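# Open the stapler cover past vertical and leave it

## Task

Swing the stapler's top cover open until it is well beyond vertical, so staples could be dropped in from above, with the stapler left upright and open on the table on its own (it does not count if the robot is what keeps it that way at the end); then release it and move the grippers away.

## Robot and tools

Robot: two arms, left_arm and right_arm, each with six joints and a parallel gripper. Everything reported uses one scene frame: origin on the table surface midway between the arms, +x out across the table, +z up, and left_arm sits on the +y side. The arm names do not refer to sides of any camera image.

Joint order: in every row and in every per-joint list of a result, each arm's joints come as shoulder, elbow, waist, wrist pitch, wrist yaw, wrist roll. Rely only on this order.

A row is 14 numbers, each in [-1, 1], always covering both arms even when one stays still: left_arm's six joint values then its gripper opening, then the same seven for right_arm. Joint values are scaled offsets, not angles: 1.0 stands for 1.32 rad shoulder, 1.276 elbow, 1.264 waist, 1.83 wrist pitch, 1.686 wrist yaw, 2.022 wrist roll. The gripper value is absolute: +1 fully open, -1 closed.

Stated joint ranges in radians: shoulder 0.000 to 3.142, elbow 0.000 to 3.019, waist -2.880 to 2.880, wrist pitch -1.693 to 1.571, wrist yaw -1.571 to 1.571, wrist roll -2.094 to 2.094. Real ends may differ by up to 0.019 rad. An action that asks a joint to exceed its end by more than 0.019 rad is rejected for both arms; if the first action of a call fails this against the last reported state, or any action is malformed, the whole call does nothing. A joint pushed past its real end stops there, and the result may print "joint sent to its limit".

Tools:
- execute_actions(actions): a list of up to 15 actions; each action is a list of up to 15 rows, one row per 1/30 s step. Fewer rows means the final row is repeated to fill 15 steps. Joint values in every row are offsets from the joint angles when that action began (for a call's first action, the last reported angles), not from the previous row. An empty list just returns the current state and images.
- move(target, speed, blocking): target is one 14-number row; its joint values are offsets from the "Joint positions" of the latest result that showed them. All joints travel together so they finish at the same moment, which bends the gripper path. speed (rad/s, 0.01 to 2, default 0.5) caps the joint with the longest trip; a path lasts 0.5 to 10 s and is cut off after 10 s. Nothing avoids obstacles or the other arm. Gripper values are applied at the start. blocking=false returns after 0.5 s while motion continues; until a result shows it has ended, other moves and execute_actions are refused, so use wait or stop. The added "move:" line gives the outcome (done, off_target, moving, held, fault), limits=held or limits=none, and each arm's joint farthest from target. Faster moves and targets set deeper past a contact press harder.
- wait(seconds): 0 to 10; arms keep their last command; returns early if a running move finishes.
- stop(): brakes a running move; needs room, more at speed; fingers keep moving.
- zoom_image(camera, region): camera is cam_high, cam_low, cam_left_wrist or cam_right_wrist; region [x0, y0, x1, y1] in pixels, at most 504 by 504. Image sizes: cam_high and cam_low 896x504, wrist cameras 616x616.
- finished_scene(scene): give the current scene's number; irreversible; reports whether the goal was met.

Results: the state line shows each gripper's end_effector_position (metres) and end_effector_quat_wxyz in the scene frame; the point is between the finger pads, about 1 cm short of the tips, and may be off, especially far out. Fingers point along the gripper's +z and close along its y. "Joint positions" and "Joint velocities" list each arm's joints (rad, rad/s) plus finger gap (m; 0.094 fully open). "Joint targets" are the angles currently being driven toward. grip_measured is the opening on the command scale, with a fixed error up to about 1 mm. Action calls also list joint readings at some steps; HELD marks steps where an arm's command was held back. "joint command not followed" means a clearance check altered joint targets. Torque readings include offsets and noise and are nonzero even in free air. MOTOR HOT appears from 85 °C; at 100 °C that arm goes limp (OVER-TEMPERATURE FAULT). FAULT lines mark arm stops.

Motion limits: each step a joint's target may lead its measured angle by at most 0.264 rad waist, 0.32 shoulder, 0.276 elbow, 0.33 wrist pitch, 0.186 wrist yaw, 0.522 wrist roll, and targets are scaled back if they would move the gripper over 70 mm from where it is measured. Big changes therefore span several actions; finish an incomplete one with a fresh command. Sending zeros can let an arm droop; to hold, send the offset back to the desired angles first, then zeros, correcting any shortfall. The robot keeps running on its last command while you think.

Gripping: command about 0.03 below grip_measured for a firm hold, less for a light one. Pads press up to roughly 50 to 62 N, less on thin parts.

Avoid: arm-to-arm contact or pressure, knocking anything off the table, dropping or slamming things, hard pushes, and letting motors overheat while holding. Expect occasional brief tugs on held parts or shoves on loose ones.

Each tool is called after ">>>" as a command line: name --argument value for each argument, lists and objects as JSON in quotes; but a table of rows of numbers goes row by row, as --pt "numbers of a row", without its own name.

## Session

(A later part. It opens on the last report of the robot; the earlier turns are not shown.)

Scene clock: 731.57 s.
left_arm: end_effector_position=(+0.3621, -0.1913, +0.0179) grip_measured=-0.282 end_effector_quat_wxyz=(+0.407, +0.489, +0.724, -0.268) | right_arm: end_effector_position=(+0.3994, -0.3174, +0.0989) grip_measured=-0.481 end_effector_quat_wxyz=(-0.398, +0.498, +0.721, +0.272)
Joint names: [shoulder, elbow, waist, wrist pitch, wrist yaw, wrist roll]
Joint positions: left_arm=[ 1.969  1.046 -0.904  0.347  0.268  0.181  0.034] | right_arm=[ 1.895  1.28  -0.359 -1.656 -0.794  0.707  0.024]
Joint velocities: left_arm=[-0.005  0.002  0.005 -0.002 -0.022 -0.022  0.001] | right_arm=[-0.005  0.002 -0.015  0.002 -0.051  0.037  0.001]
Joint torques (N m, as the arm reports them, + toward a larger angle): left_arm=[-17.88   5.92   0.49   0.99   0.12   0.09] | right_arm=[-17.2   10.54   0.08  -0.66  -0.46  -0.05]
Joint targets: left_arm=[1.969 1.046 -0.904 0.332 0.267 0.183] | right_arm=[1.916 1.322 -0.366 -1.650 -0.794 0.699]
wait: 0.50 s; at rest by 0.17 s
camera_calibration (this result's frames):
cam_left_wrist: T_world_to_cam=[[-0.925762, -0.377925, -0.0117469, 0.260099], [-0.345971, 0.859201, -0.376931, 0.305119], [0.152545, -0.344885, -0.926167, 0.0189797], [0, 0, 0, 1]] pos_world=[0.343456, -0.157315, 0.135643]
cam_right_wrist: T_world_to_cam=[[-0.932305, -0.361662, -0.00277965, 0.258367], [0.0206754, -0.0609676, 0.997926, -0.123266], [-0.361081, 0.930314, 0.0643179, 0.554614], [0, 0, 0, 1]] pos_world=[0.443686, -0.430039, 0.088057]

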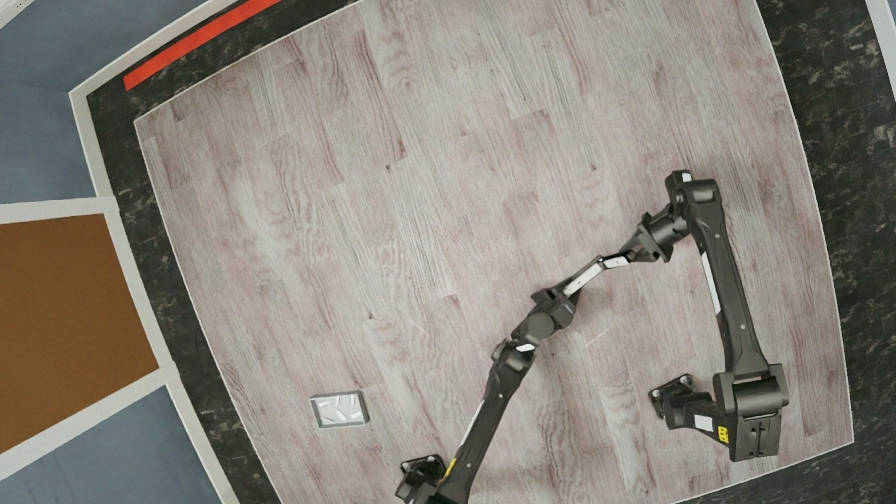

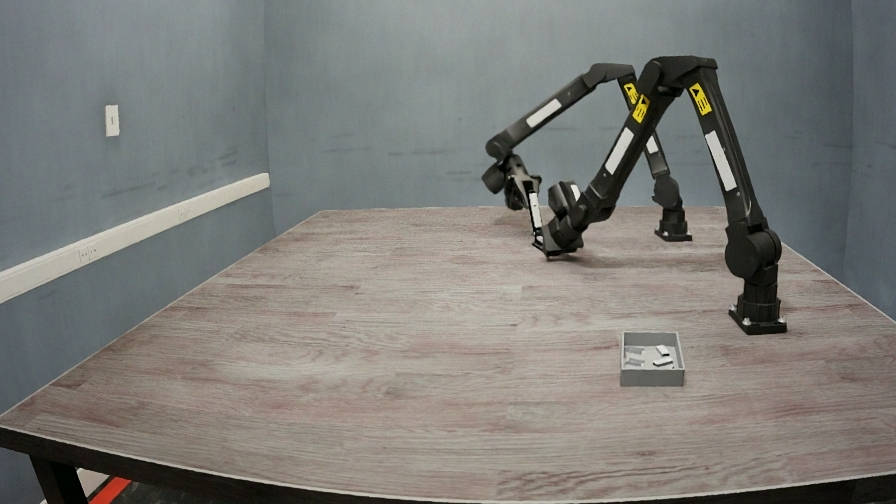

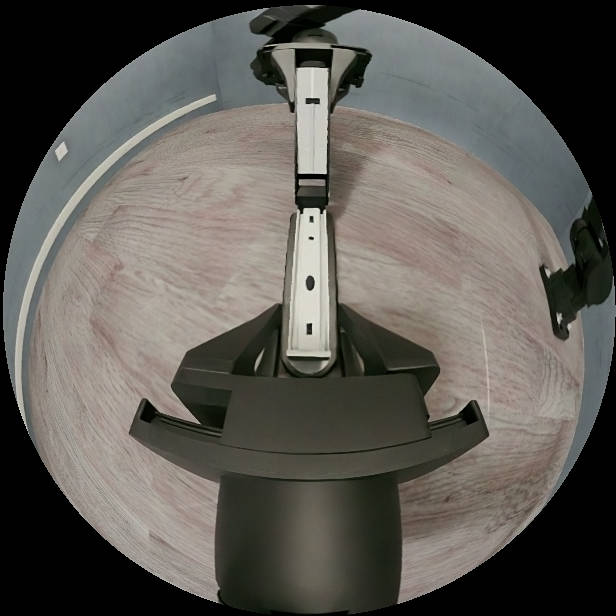

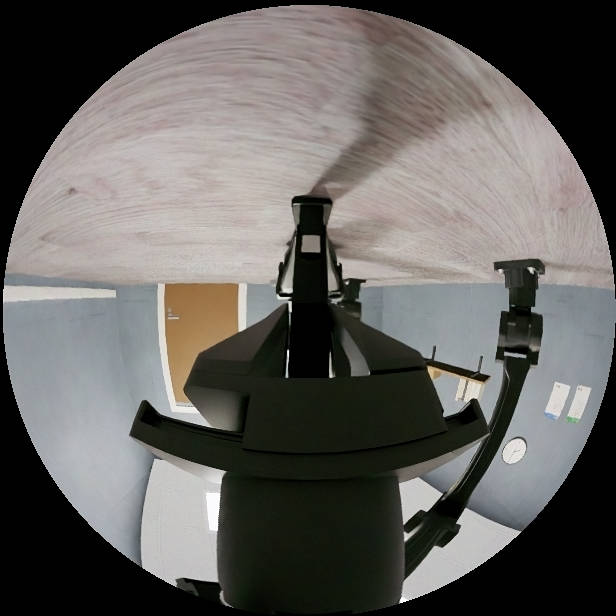

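>>> execute_actions --actions '[[[0,0,0,-0.008,0,0,-0.33,0.016,0.035,-0.005,0.003,0,-0.004,-0.42],[0,0,0,-0.008,0,0,-0.33,0.016,0.035,-0.005,0.003,0,-0.004,-0.36],[0,0,0,-0.008,0,0,-0.33,0.016,0.035,-0.005,0.003,0,-0.004,-0.30],[0,0,0,-0.008,0,0,-0.33,0.016,0.036,-0.008,0.003,0,-0.004,-0.25],[0,0,0,-0.008,0,0,-0.33,0.016,0.037,-0.011,0.003,0,-0.004,-0.2],[0,0,0,-0.008,0,0,-0.33,0.016,0.038,-0.014,0.003,0,-0.004,-0.2],[0,0,0,-0.008,0,0,-0.33,0.016,0.039,-0.017,0.003,0,-0.004,-0.2],[0,0,0,-0.008,0,0,-0.33,0.016,0.040,-0.020,0.003,0,-0.004,-0.2],[0,0,0,-0.008,0,0,-0.33,0.016,0.041,-0.023,0.003,0,-0.004,-0.2],[0,0,0,-0.008,0,0,-0.33,0.016,0.042,-0.026,0.003,0,-0.004,-0.2],[0,0,0,-0.008,0,0,-0.33,0.016,0.043,-0.029,0.003,0,-0.004,-0.2],[0,0,0,-0.008,0,0,-0.33,0.016,0.044,-0.032,0.003,0,-0.004,-0.2],[0,0,0,-0.008,0,0,-0.33,0.016,0.045,-0.035,0.003,0,-0.004,-0.2],[0,0,0,-0.008,0,0,-0.33,0.016,0.046,-0.038,0.003,0,-0.004,-0.2]]]'

>>> wait --seconds 0.4

Scene clock: 739.20 s.
left_arm: end_effector_position=(+0.3621, -0.1913, +0.0179) grip_measured=-0.282 end_effector_quat_wxyz=(+0.407, +0.489, +0.724, -0.268) | right_arm: end_effector_position=(+0.4075, -0.3331, +0.1026) grip_measured=-0.202 end_effector_quat_wxyz=(-0.385, +0.508, +0.717, +0.282)
Joint names: [shoulder, elbow, waist, wrist pitch, wrist yaw, wrist roll]
Joint positions: left_arm=[ 1.969  1.046 -0.904  0.347  0.268  0.181  0.034] | right_arm=[ 1.895  1.299 -0.394 -1.656 -0.794  0.707  0.038]
Joint velocities: left_arm=[-0.005 -0.002 -0.005 -0.007 -0.051 -0.022 -0.   ] | right_arm=[-0.024  0.037 -0.161  0.002 -0.007 -0.051 -0.   ]
Joint torques (N m, as the arm reports them, + toward a larger angle): left_arm=[-17.61   5.88   0.53   1.02   0.12   0.07] | right_arm=[-17.34  10.27   0.07  -0.65  -0.46  -0.05]
Joint targets: left_arm=[1.969 1.046 -0.904 0.332 0.268 0.181] | right_arm=[1.916 1.339 -0.407 -1.651 -0.794 0.699]
Step readings (joint positions):
0: left_arm=[1.969 1.046 -0.904 0.347 0.268 0.181] | right_arm=[1.895 1.280 -0.359 -1.656 -0.794 0.707]
1: left_arm=[1.969 1.046 -0.904 0.347 0.268 0.181] | right_arm=[1.895 1.280 -0.359 -1.656 -0.794 0.707]
2: left_arm=[1.969 1.046 -0.904 0.347 0.268 0.181] | right_arm=[1.895 1.281 -0.359 -1.656 -0.794 0.707]
4: left_arm=[1.969 1.046 -0.904 0.347 0.268 0.181] | right_arm=[1.895 1.285 -0.359 -1.656 -0.794 0.707]
8: left_arm=[1.969 1.046 -0.904 0.347 0.268 0.181] | right_arm=[1.895 1.292 -0.364 -1.656 -0.794 0.707]
15: Joint positions above
camera_calibration (this result's frames):
cam_left_wrist: T_world_to_cam=[[-0.925884, -0.377631, -0.0115498, 0.260131], [-0.345755, 0.859261, -0.376993, 0.305063], [0.152289, -0.345059, -0.926144, 0.0190459], [0, 0, 0, 1]] pos_world=[0.343428, -0.157323, 0.13565]
cam_right_wrist: T_world_to_cam=[[-0.943962, -0.329495, -0.0191843, 0.277455], [-0.000330303, -0.0571816, 0.998364, -0.118307], [-0.330053, 0.942424, 0.0538684, 0.564422], [0, 0, 0, 1]] pos_world=[0.448157, -0.44727, 0.0930319]

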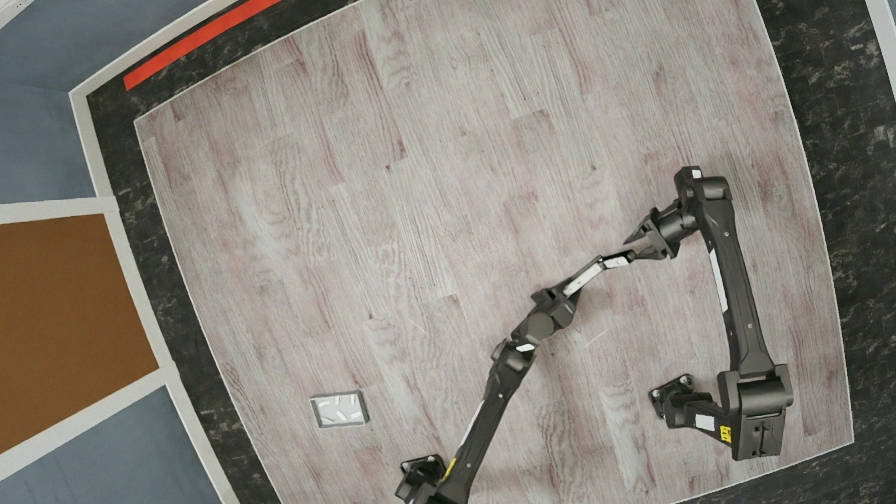

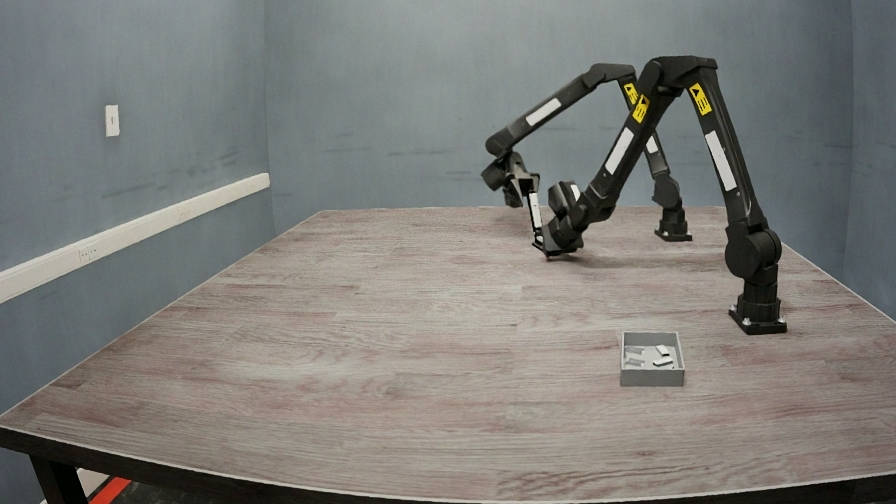

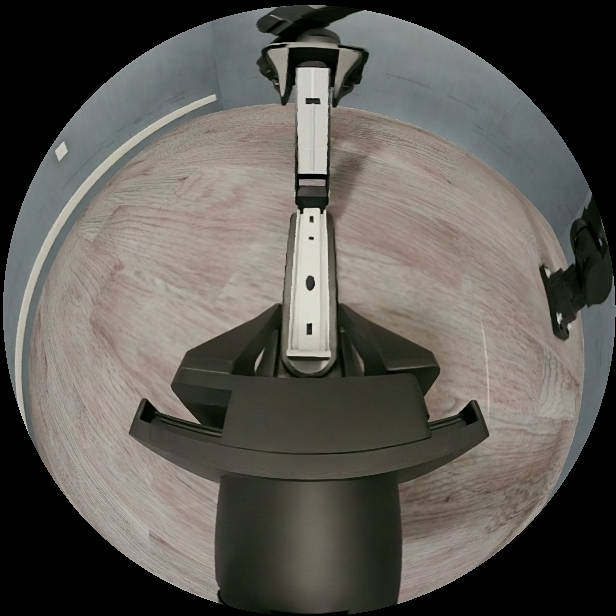

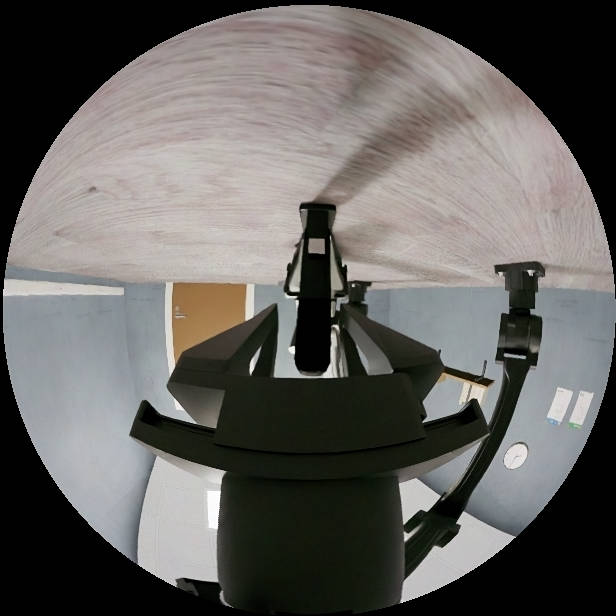

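Scene clock: 739.60 s.
left_arm: end_effector_position=(+0.3621, -0.1913, +0.0179) grip_measured=-0.282 end_effector_quat_wxyz=(+0.407, +0.489, +0.724, -0.268) | right_arm: end_effector_position=(+0.4086, -0.3378, +0.1030) grip_measured=-0.202 end_effector_quat_wxyz=(-0.383, +0.512, +0.715, +0.284)
Joint names: [shoulder, elbow, waist, wrist pitch, wrist yaw, wrist roll]
Joint positions: left_arm=[ 1.969  1.046 -0.904  0.347  0.268  0.181  0.034] | right_arm=[ 1.895  1.302 -0.404 -1.656 -0.794  0.707  0.038]
Joint velocities: left_arm=[ 0.015  0.012 -0.005  0.022 -0.022 -0.022  0.001] | right_arm=[-0.005 -0.012 -0.005 -0.002 -0.051 -0.066 -0.   ]
Joint torques (N m, as the arm reports them, + toward a larger angle): left_arm=[-17.82   5.86   0.67   0.96   0.12   0.05] | right_arm=[-17.47  10.31   0.27  -0.65  -0.47  -0.06]
Joint targets: left_arm=[1.969 1.046 -0.904 0.332 0.268 0.181] | right_arm=[1.916 1.339 -0.407 -1.651 -0.794 0.699]
wait: 0.40 s; at rest by 0.27 s
camera_calibration (this result's frames):
cam_left_wrist: T_world_to_cam=[[-0.925884, -0.377631, -0.0115498, 0.260131], [-0.345755, 0.859261, -0.376993, 0.305063], [0.152289, -0.345059, -0.926144, 0.0190459], [0, 0, 0, 1]] pos_world=[0.343428, -0.157323, 0.13565]
cam_right_wrist: T_world_to_cam=[[-0.947383, -0.319405, -0.0211139, 0.281944], [-0.00315938, -0.0566263, 0.99839, -0.117676], [-0.320087, 0.945925, 0.0526377, 0.566387], [0, 0, 0, 1]] pos_world=[0.44803, -0.452369, 0.0936266]

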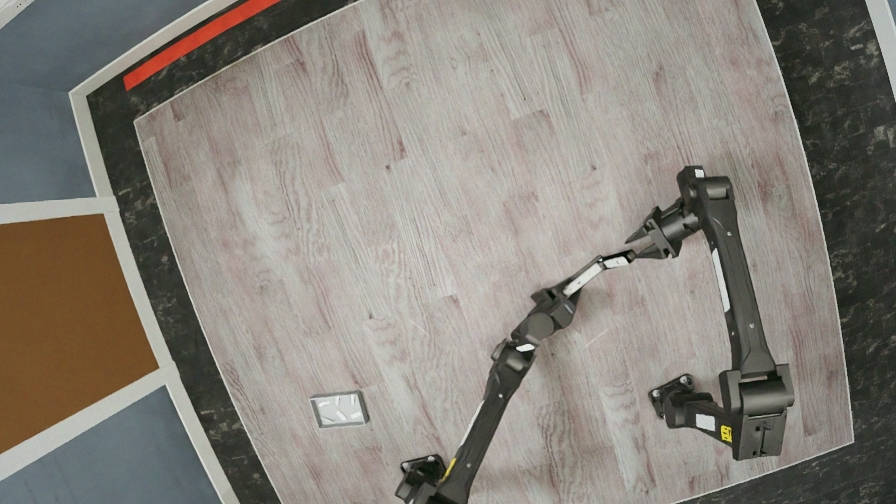

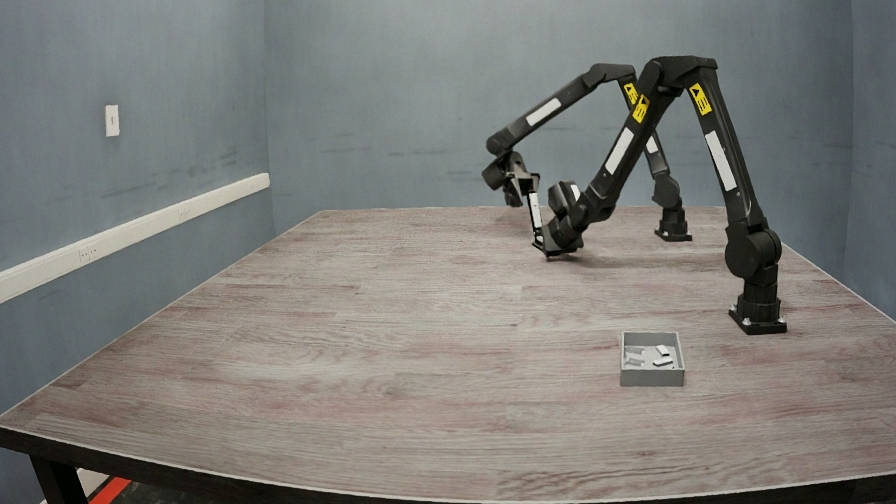

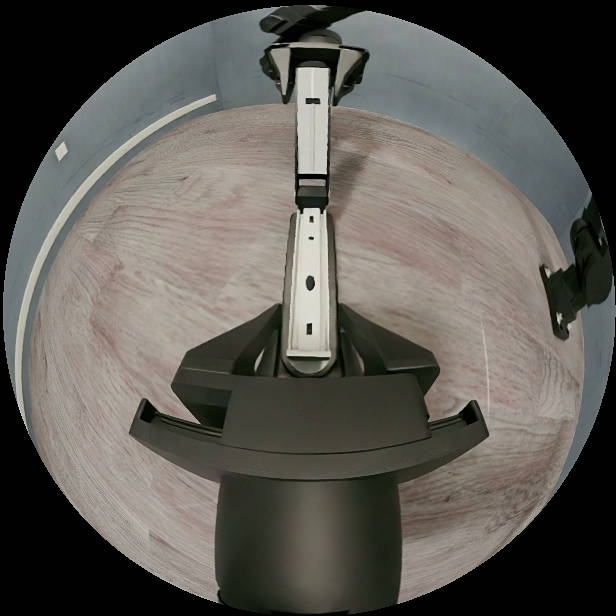

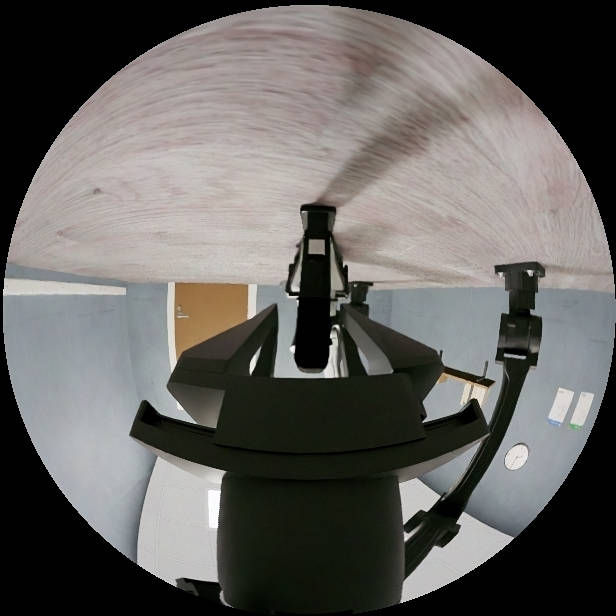

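>>> zoom_image --camera "cam_high" --region '[550, 220, 690, 310]'

>>> zoom_image --camera "cam_left_wrist" --region '[240, 30, 390, 230]'

>>> zoom_image --camera "cam_low" --region '[490, 160, 590, 270]'

Region (550, 220, 690, 310) of cam_high's 896x504 image, scaled by 3.600, with more detail than that image has; it fills the top 324 rows of this view, and the rest is white.

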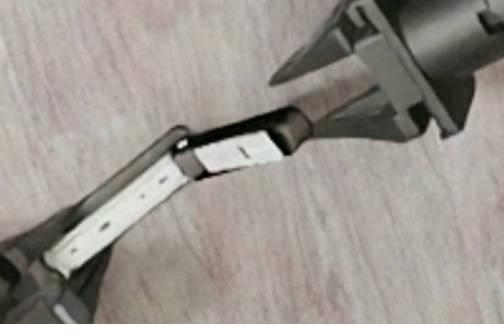

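Region (240, 30, 390, 230) of cam_left_wrist's 616x616 image, scaled by 2.520, with more detail than that image has; it fills the left 378 columns of this view, and the rest is white.

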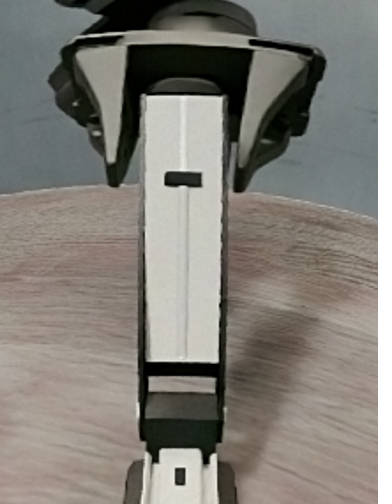

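Region (490, 160, 590, 270) of cam_low's 896x504 image, scaled by 4.582, with more detail than that image has; it fills the left 458 columns of this view, and the rest is white.

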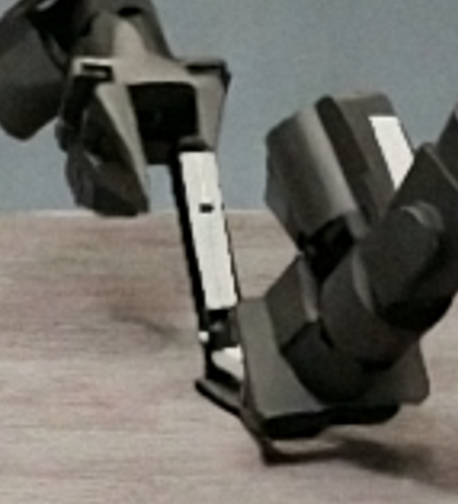

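>>> execute_actions --actions '[[[0,0,0,-0.004,0,0,-0.30,0.016,0.03,-0.008,0.003,0,-0.004,-0.2],[0,0,0,-0.002,0,0,-0.28,0.016,0.03,-0.014,0.003,0,-0.004,-0.2],[0,0,0,0,0,0,-0.26,0.016,0.031,-0.020,0.003,0,-0.004,-0.2],[0,0,0,0,0,0,-0.22,0.016,0.032,-0.027,0.003,0,-0.004,-0.2],[0,0,0,0,0,0,-0.17,0.016,0.033,-0.034,0.003,0,-0.004,-0.2],[0,0,0,0,0,0,-0.12,0.016,0.034,-0.041,0.003,0,-0.004,-0.2],[0,0,0,0,0,0,-0.06,0.016,0.035,-0.048,0.003,0,-0.004,-0.2],[0,0,0,0,0,0,0.0,0.016,0.036,-0.055,0.003,0,-0.004,-0.2],[0,0,0,0,0,0,0.05,0.016,0.037,-0.062,0.003,0,-0.004,-0.2],[0,0,0,0,0,0,0.1,0.016,0.038,-0.069,0.003,0,-0.004,-0.2],[0,0,0,0,0,0,0.15,0.016,0.039,-0.076,0.003,0,-0.004,-0.2],[0,0,0,0,0,0,0.2,0.016,0.040,-0.083,0.003,0,-0.004,-0.2],[0,0,0,0,0,0,0.2,0.016,0.040,-0.090,0.003,0,-0.004,-0.2],[0,0,0,0,0,0,0.2,0.016,0.040,-0.095,0.003,0,-0.004,-0.2],[0,0,0,0,0,0,0.2,0.016,0.040,-0.098,0.003,0,-0.004,-0.2]]]'

>>> move --target '[-0.2, -0.12, 0, 0, 0, 0, 0.2, -0.15, 0.03, -0.15, 0, 0, 0, -0.2]' --speed 0.3

Scene clock: 769.60 s.
left_arm: end_effector_position=(+0.3621, -0.1913, +0.0179) grip_measured=+0.198 end_effector_quat_wxyz=(+0.407, +0.489, +0.724, -0.268) | right_arm: end_effector_position=(+0.4135, -0.3855, +0.1059) grip_measured=-0.202 end_effector_quat_wxyz=(-0.360, +0.549, +0.689, +0.307)
Joint names: [shoulder, elbow, waist, wrist pitch, wrist yaw, wrist roll]
Joint positions: left_arm=[ 1.969  1.046 -0.904  0.347  0.268  0.181  0.056] | right_arm=[ 1.895  1.316 -0.514 -1.656 -0.794  0.707  0.038]
Joint velocities: left_arm=[-0.015  0.007 -0.005  0.002  0.007  0.007 -0.001] | right_arm=[-0.015  0.012 -0.288  0.002  0.139 -0.051 -0.   ]
Joint torques (N m, as the arm reports them, + toward a larger angle): left_arm=[-17.73   5.85   0.63   1.47   0.12   0.07] | right_arm=[-17.5   10.19   0.47  -0.61  -0.47  -0.06]
Joint targets: left_arm=[1.969 1.046 -0.904 0.347 0.268 0.181] | right_arm=[1.916 1.353 -0.528 -1.651 -0.794 0.699]
Step readings (joint positions):
0: left_arm=[1.969 1.046 -0.904 0.347 0.268 0.181] | right_arm=[1.895 1.302 -0.404 -1.656 -0.794 0.707]
1: left_arm=[1.969 1.046 -0.904 0.347 0.268 0.181] | right_arm=[1.895 1.302 -0.404 -1.656 -0.794 0.707]
2: left_arm=[1.969 1.046 -0.904 0.347 0.268 0.181] | right_arm=[1.895 1.302 -0.405 -1.656 -0.794 0.707]
4: left_arm=[1.969 1.046 -0.904 0.347 0.268 0.181] | right_arm=[1.895 1.302 -0.409 -1.656 -0.794 0.707]
8: left_arm=[1.969 1.046 -0.904 0.347 0.268 0.181] | right_arm=[1.895 1.305 -0.436 -1.656 -0.794 0.707]
15: Joint positions above
camera_calibration (this result's frames):
cam_left_wrist: T_world_to_cam=[[-0.925884, -0.377631, -0.0115498, 0.260131], [-0.345755, 0.859261, -0.376993, 0.305063], [0.152289, -0.345059, -0.926144, 0.0190459], [0, 0, 0, 1]] pos_world=[0.343428, -0.157323, 0.13565]
cam_right_wrist: T_world_to_cam=[[-0.97624, -0.214113, -0.0333316, 0.325176], [-0.0229142, -0.0509536, 0.998438, -0.112866], [-0.215477, 0.975479, 0.0448367, 0.581906], [0, 0, 0, 1]] pos_world=[0.440251, -0.503763, 0.0974381]

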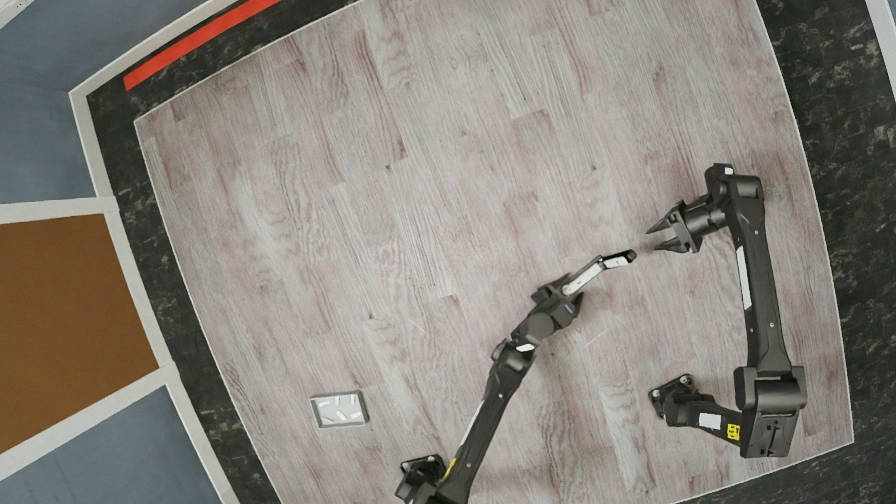

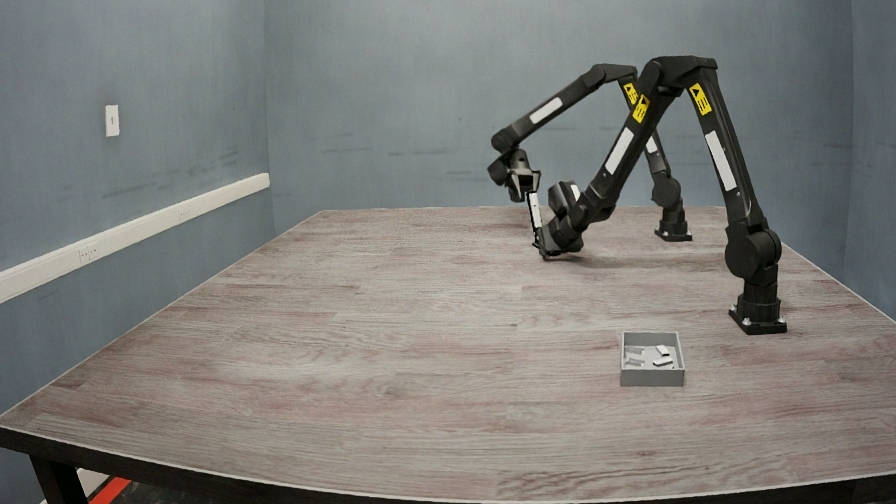

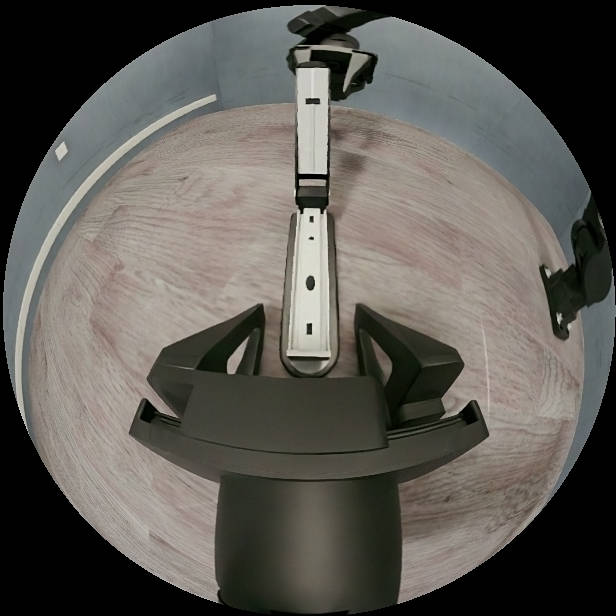

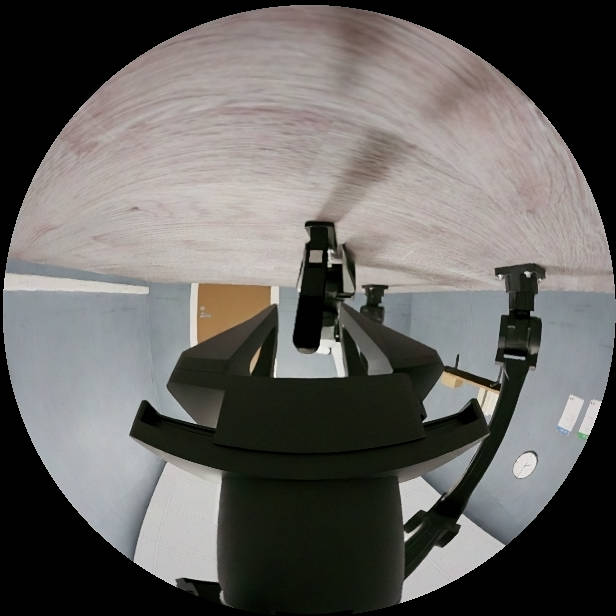

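Scene clock: 770.93 s.
left_arm: end_effector_position=(+0.3339, -0.1585, +0.1085) grip_measured=+0.198 end_effector_quat_wxyz=(+0.451, +0.481, +0.698, -0.280) | right_arm: end_effector_position=(+0.3992, -0.4633, +0.1788) grip_measured=-0.201 end_effector_quat_wxyz=(-0.247, +0.597, +0.675, +0.356)
Joint names: [shoulder, elbow, waist, wrist pitch, wrist yaw, wrist roll]
Joint positions: left_arm=[ 1.717  0.9   -0.904  0.347  0.268  0.181  0.056] | right_arm=[ 1.705  1.316 -0.702 -1.656 -0.794  0.707  0.038]
Joint velocities: left_arm=[-0.024  0.002 -0.015  0.002  0.066 -0.051 -0.   ] | right_arm=[-0.005 -0.007 -0.015 -0.007 -0.007  0.095 -0.001]
Joint torques (N m, as the arm reports them, + toward a larger angle): left_arm=[-15.9    5.96   0.52   1.57   0.12   0.1 ] | right_arm=[-18.51  11.67   0.57  -0.54  -0.52   0.01]
Joint targets: left_arm=[1.705 0.892 -0.904 0.347 0.268 0.181] | right_arm=[1.697 1.354 -0.704 -1.656 -0.794 0.707]
move: off_target (right_arm); limits=none; left_arm: farthest joint: the shoulder, 0.012 radians from its target (0.264 radians at the start); right_arm: farthest joint: the elbow, 0.038 radians from its target (0.038 radians at the start)
camera_calibration (this result's frames):
cam_left_wrist: T_world_to_cam=[[-0.923905, -0.379935, -0.0452745, 0.250118], [-0.316306, 0.824985, -0.468349, 0.295946], [0.215293, -0.418389, -0.882383, 0.081063], [0, 0, 0, 1]] pos_world=[0.307243, -0.115207, 0.221459]
cam_right_wrist: T_world_to_cam=[[-0.980733, -0.0384366, -0.191535, 0.408543], [-0.193352, 0.0510012, 0.979803, -0.0713858], [-0.0278918, 0.997959, -0.0574503, 0.605271], [0, 0, 0, 1]] pos_world=[0.403751, -0.584692, 0.182967]

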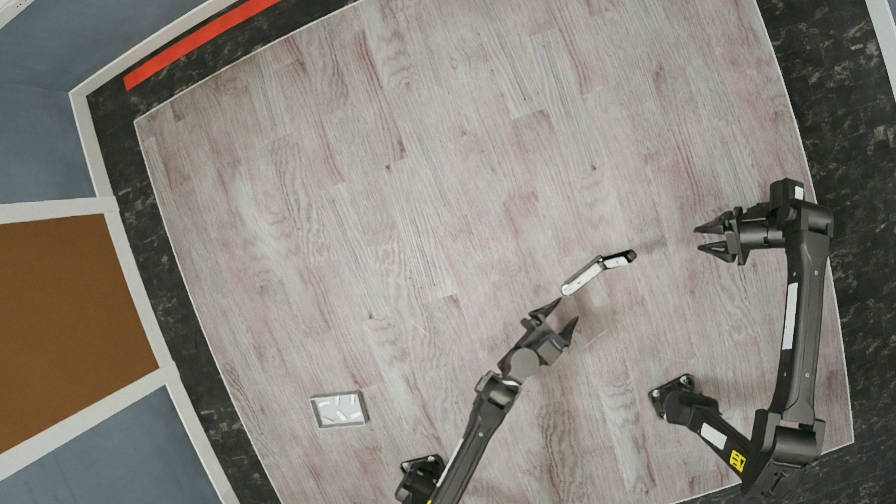

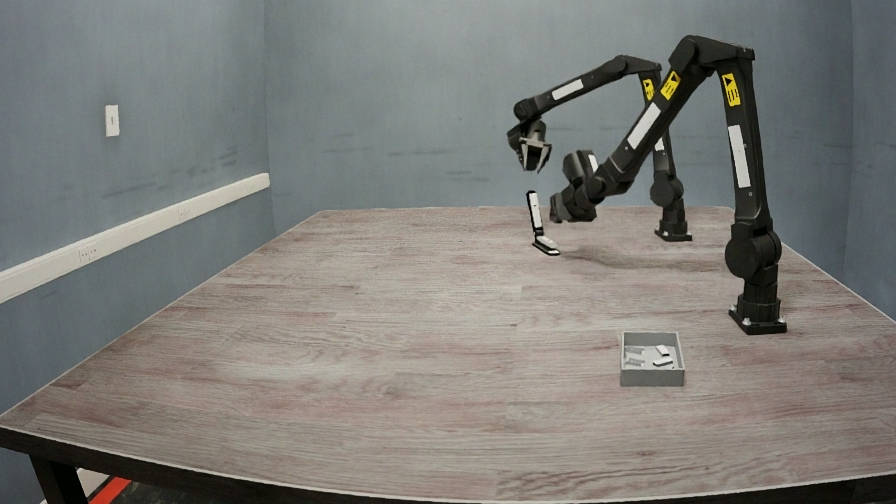

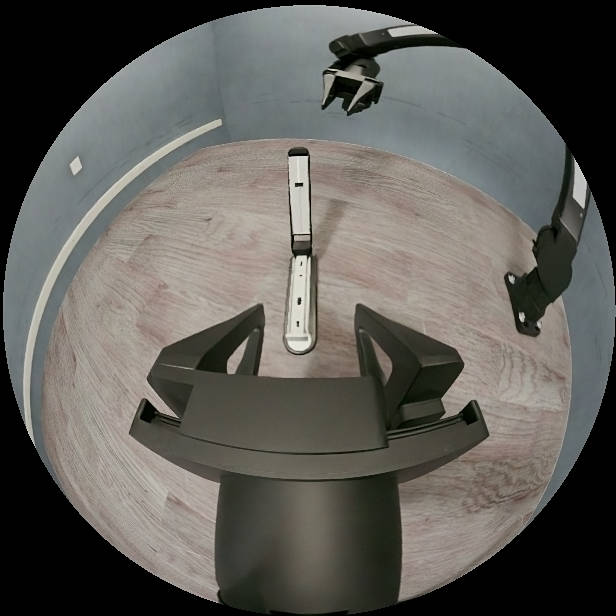

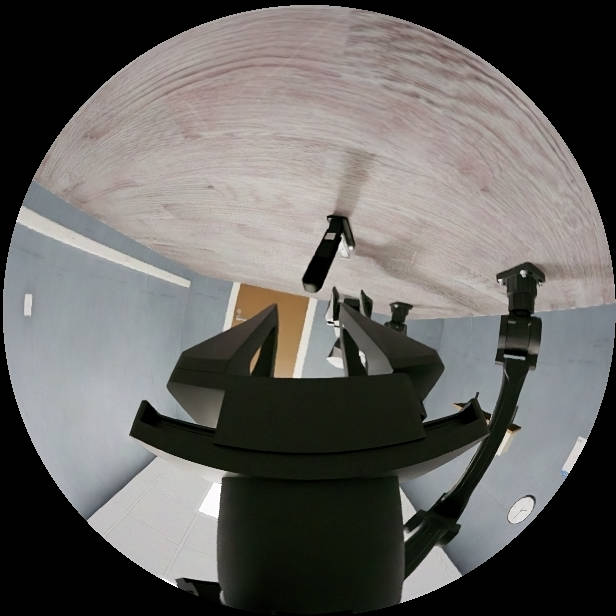

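>>> move --target '[-0.1, -0.1, 0.2, 0, 0, 0, 0.2, -0.006, 0.03, 0, 0, 0, 0, -0.2]' --speed 0.4

Scene clock: 773.23 s.
left_arm: end_effector_position=(+0.4106, -0.0251, +0.1198) grip_measured=+0.198 end_effector_quat_wxyz=(+0.482, +0.389, +0.753, -0.221) | right_arm: end_effector_position=(+0.3992, -0.4633, +0.1788) grip_measured=-0.201 end_effector_quat_wxyz=(-0.247, +0.597, +0.675, +0.356)
Joint names: [shoulder, elbow, waist, wrist pitch, wrist yaw, wrist roll]
Joint positions: left_arm=[ 1.598  0.781 -0.651  0.347  0.268  0.181  0.056] | right_arm=[ 1.705  1.316 -0.702 -1.656 -0.794  0.707  0.038]
Joint velocities: left_arm=[-0.005 -0.002 -0.015 -0.012  0.007 -0.037 -0.001] | right_arm=[-0.024 -0.012 -0.015 -0.007  0.022  0.022 -0.   ]
Joint torques (N m, as the arm reports them, + toward a larger angle): left_arm=[-14.34   6.05   0.43   1.51   0.09   0.07] | right_arm=[-18.18  11.67   0.65  -0.53  -0.53   0.01]
Joint targets: left_arm=[1.584 0.773 -0.651 0.347 0.268 0.181] | right_arm=[1.697 1.354 -0.702 -1.656 -0.794 0.707]
move: off_target (right_arm); limits=none; left_arm: farthest joint: the shoulder, 0.013 radians from its target (0.132 radians at the start); right_arm: farthest joint: the elbow, 0.038 radians from its target (0.038 radians at the start)
camera_calibration (this result's frames):
cam_left_wrist: T_world_to_cam=[[-0.799711, -0.598702, -0.0449152, 0.315685], [-0.512844, 0.720091, -0.467396, 0.293386], [0.312174, -0.350748, -0.882906, 0.0923921], [0, 0, 0, 1]] pos_world=[0.374075, 0.0101431, 0.23288]
cam_right_wrist: T_world_to_cam=[[-0.980733, -0.0384366, -0.191535, 0.408543], [-0.193352, 0.0510012, 0.979803, -0.0713858], [-0.0278918, 0.997959, -0.0574503, 0.605271], [0, 0, 0, 1]] pos_world=[0.403751, -0.584692, 0.182967]

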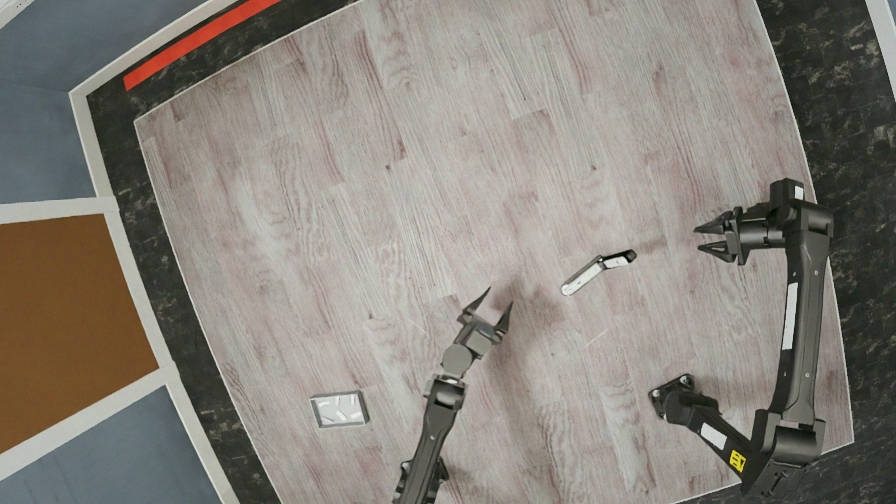

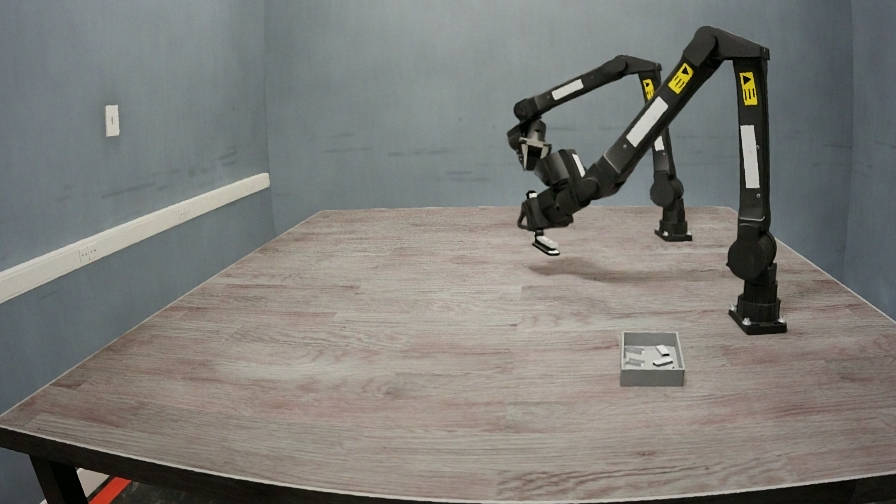

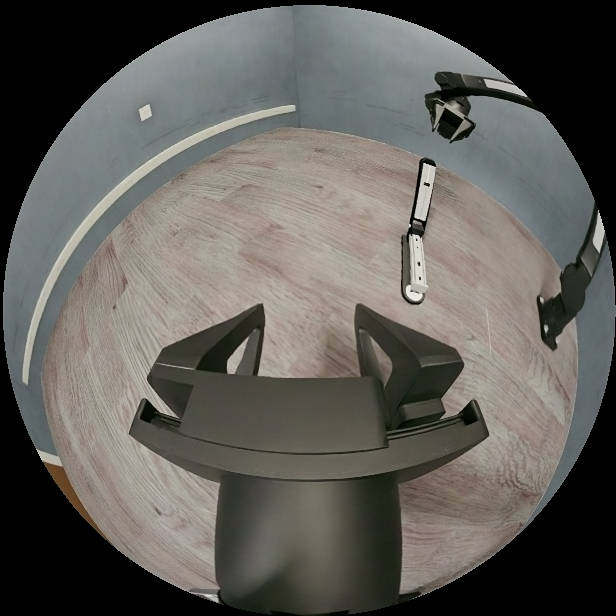

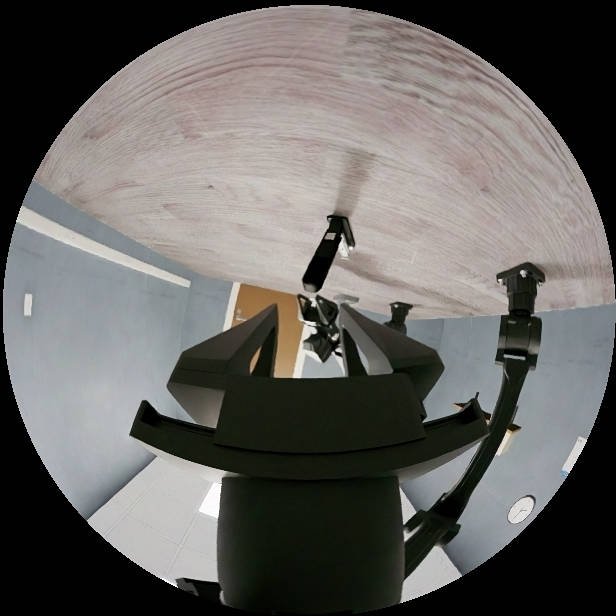

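>>> finished_scene --scene 1

The scene is finished: the task was done.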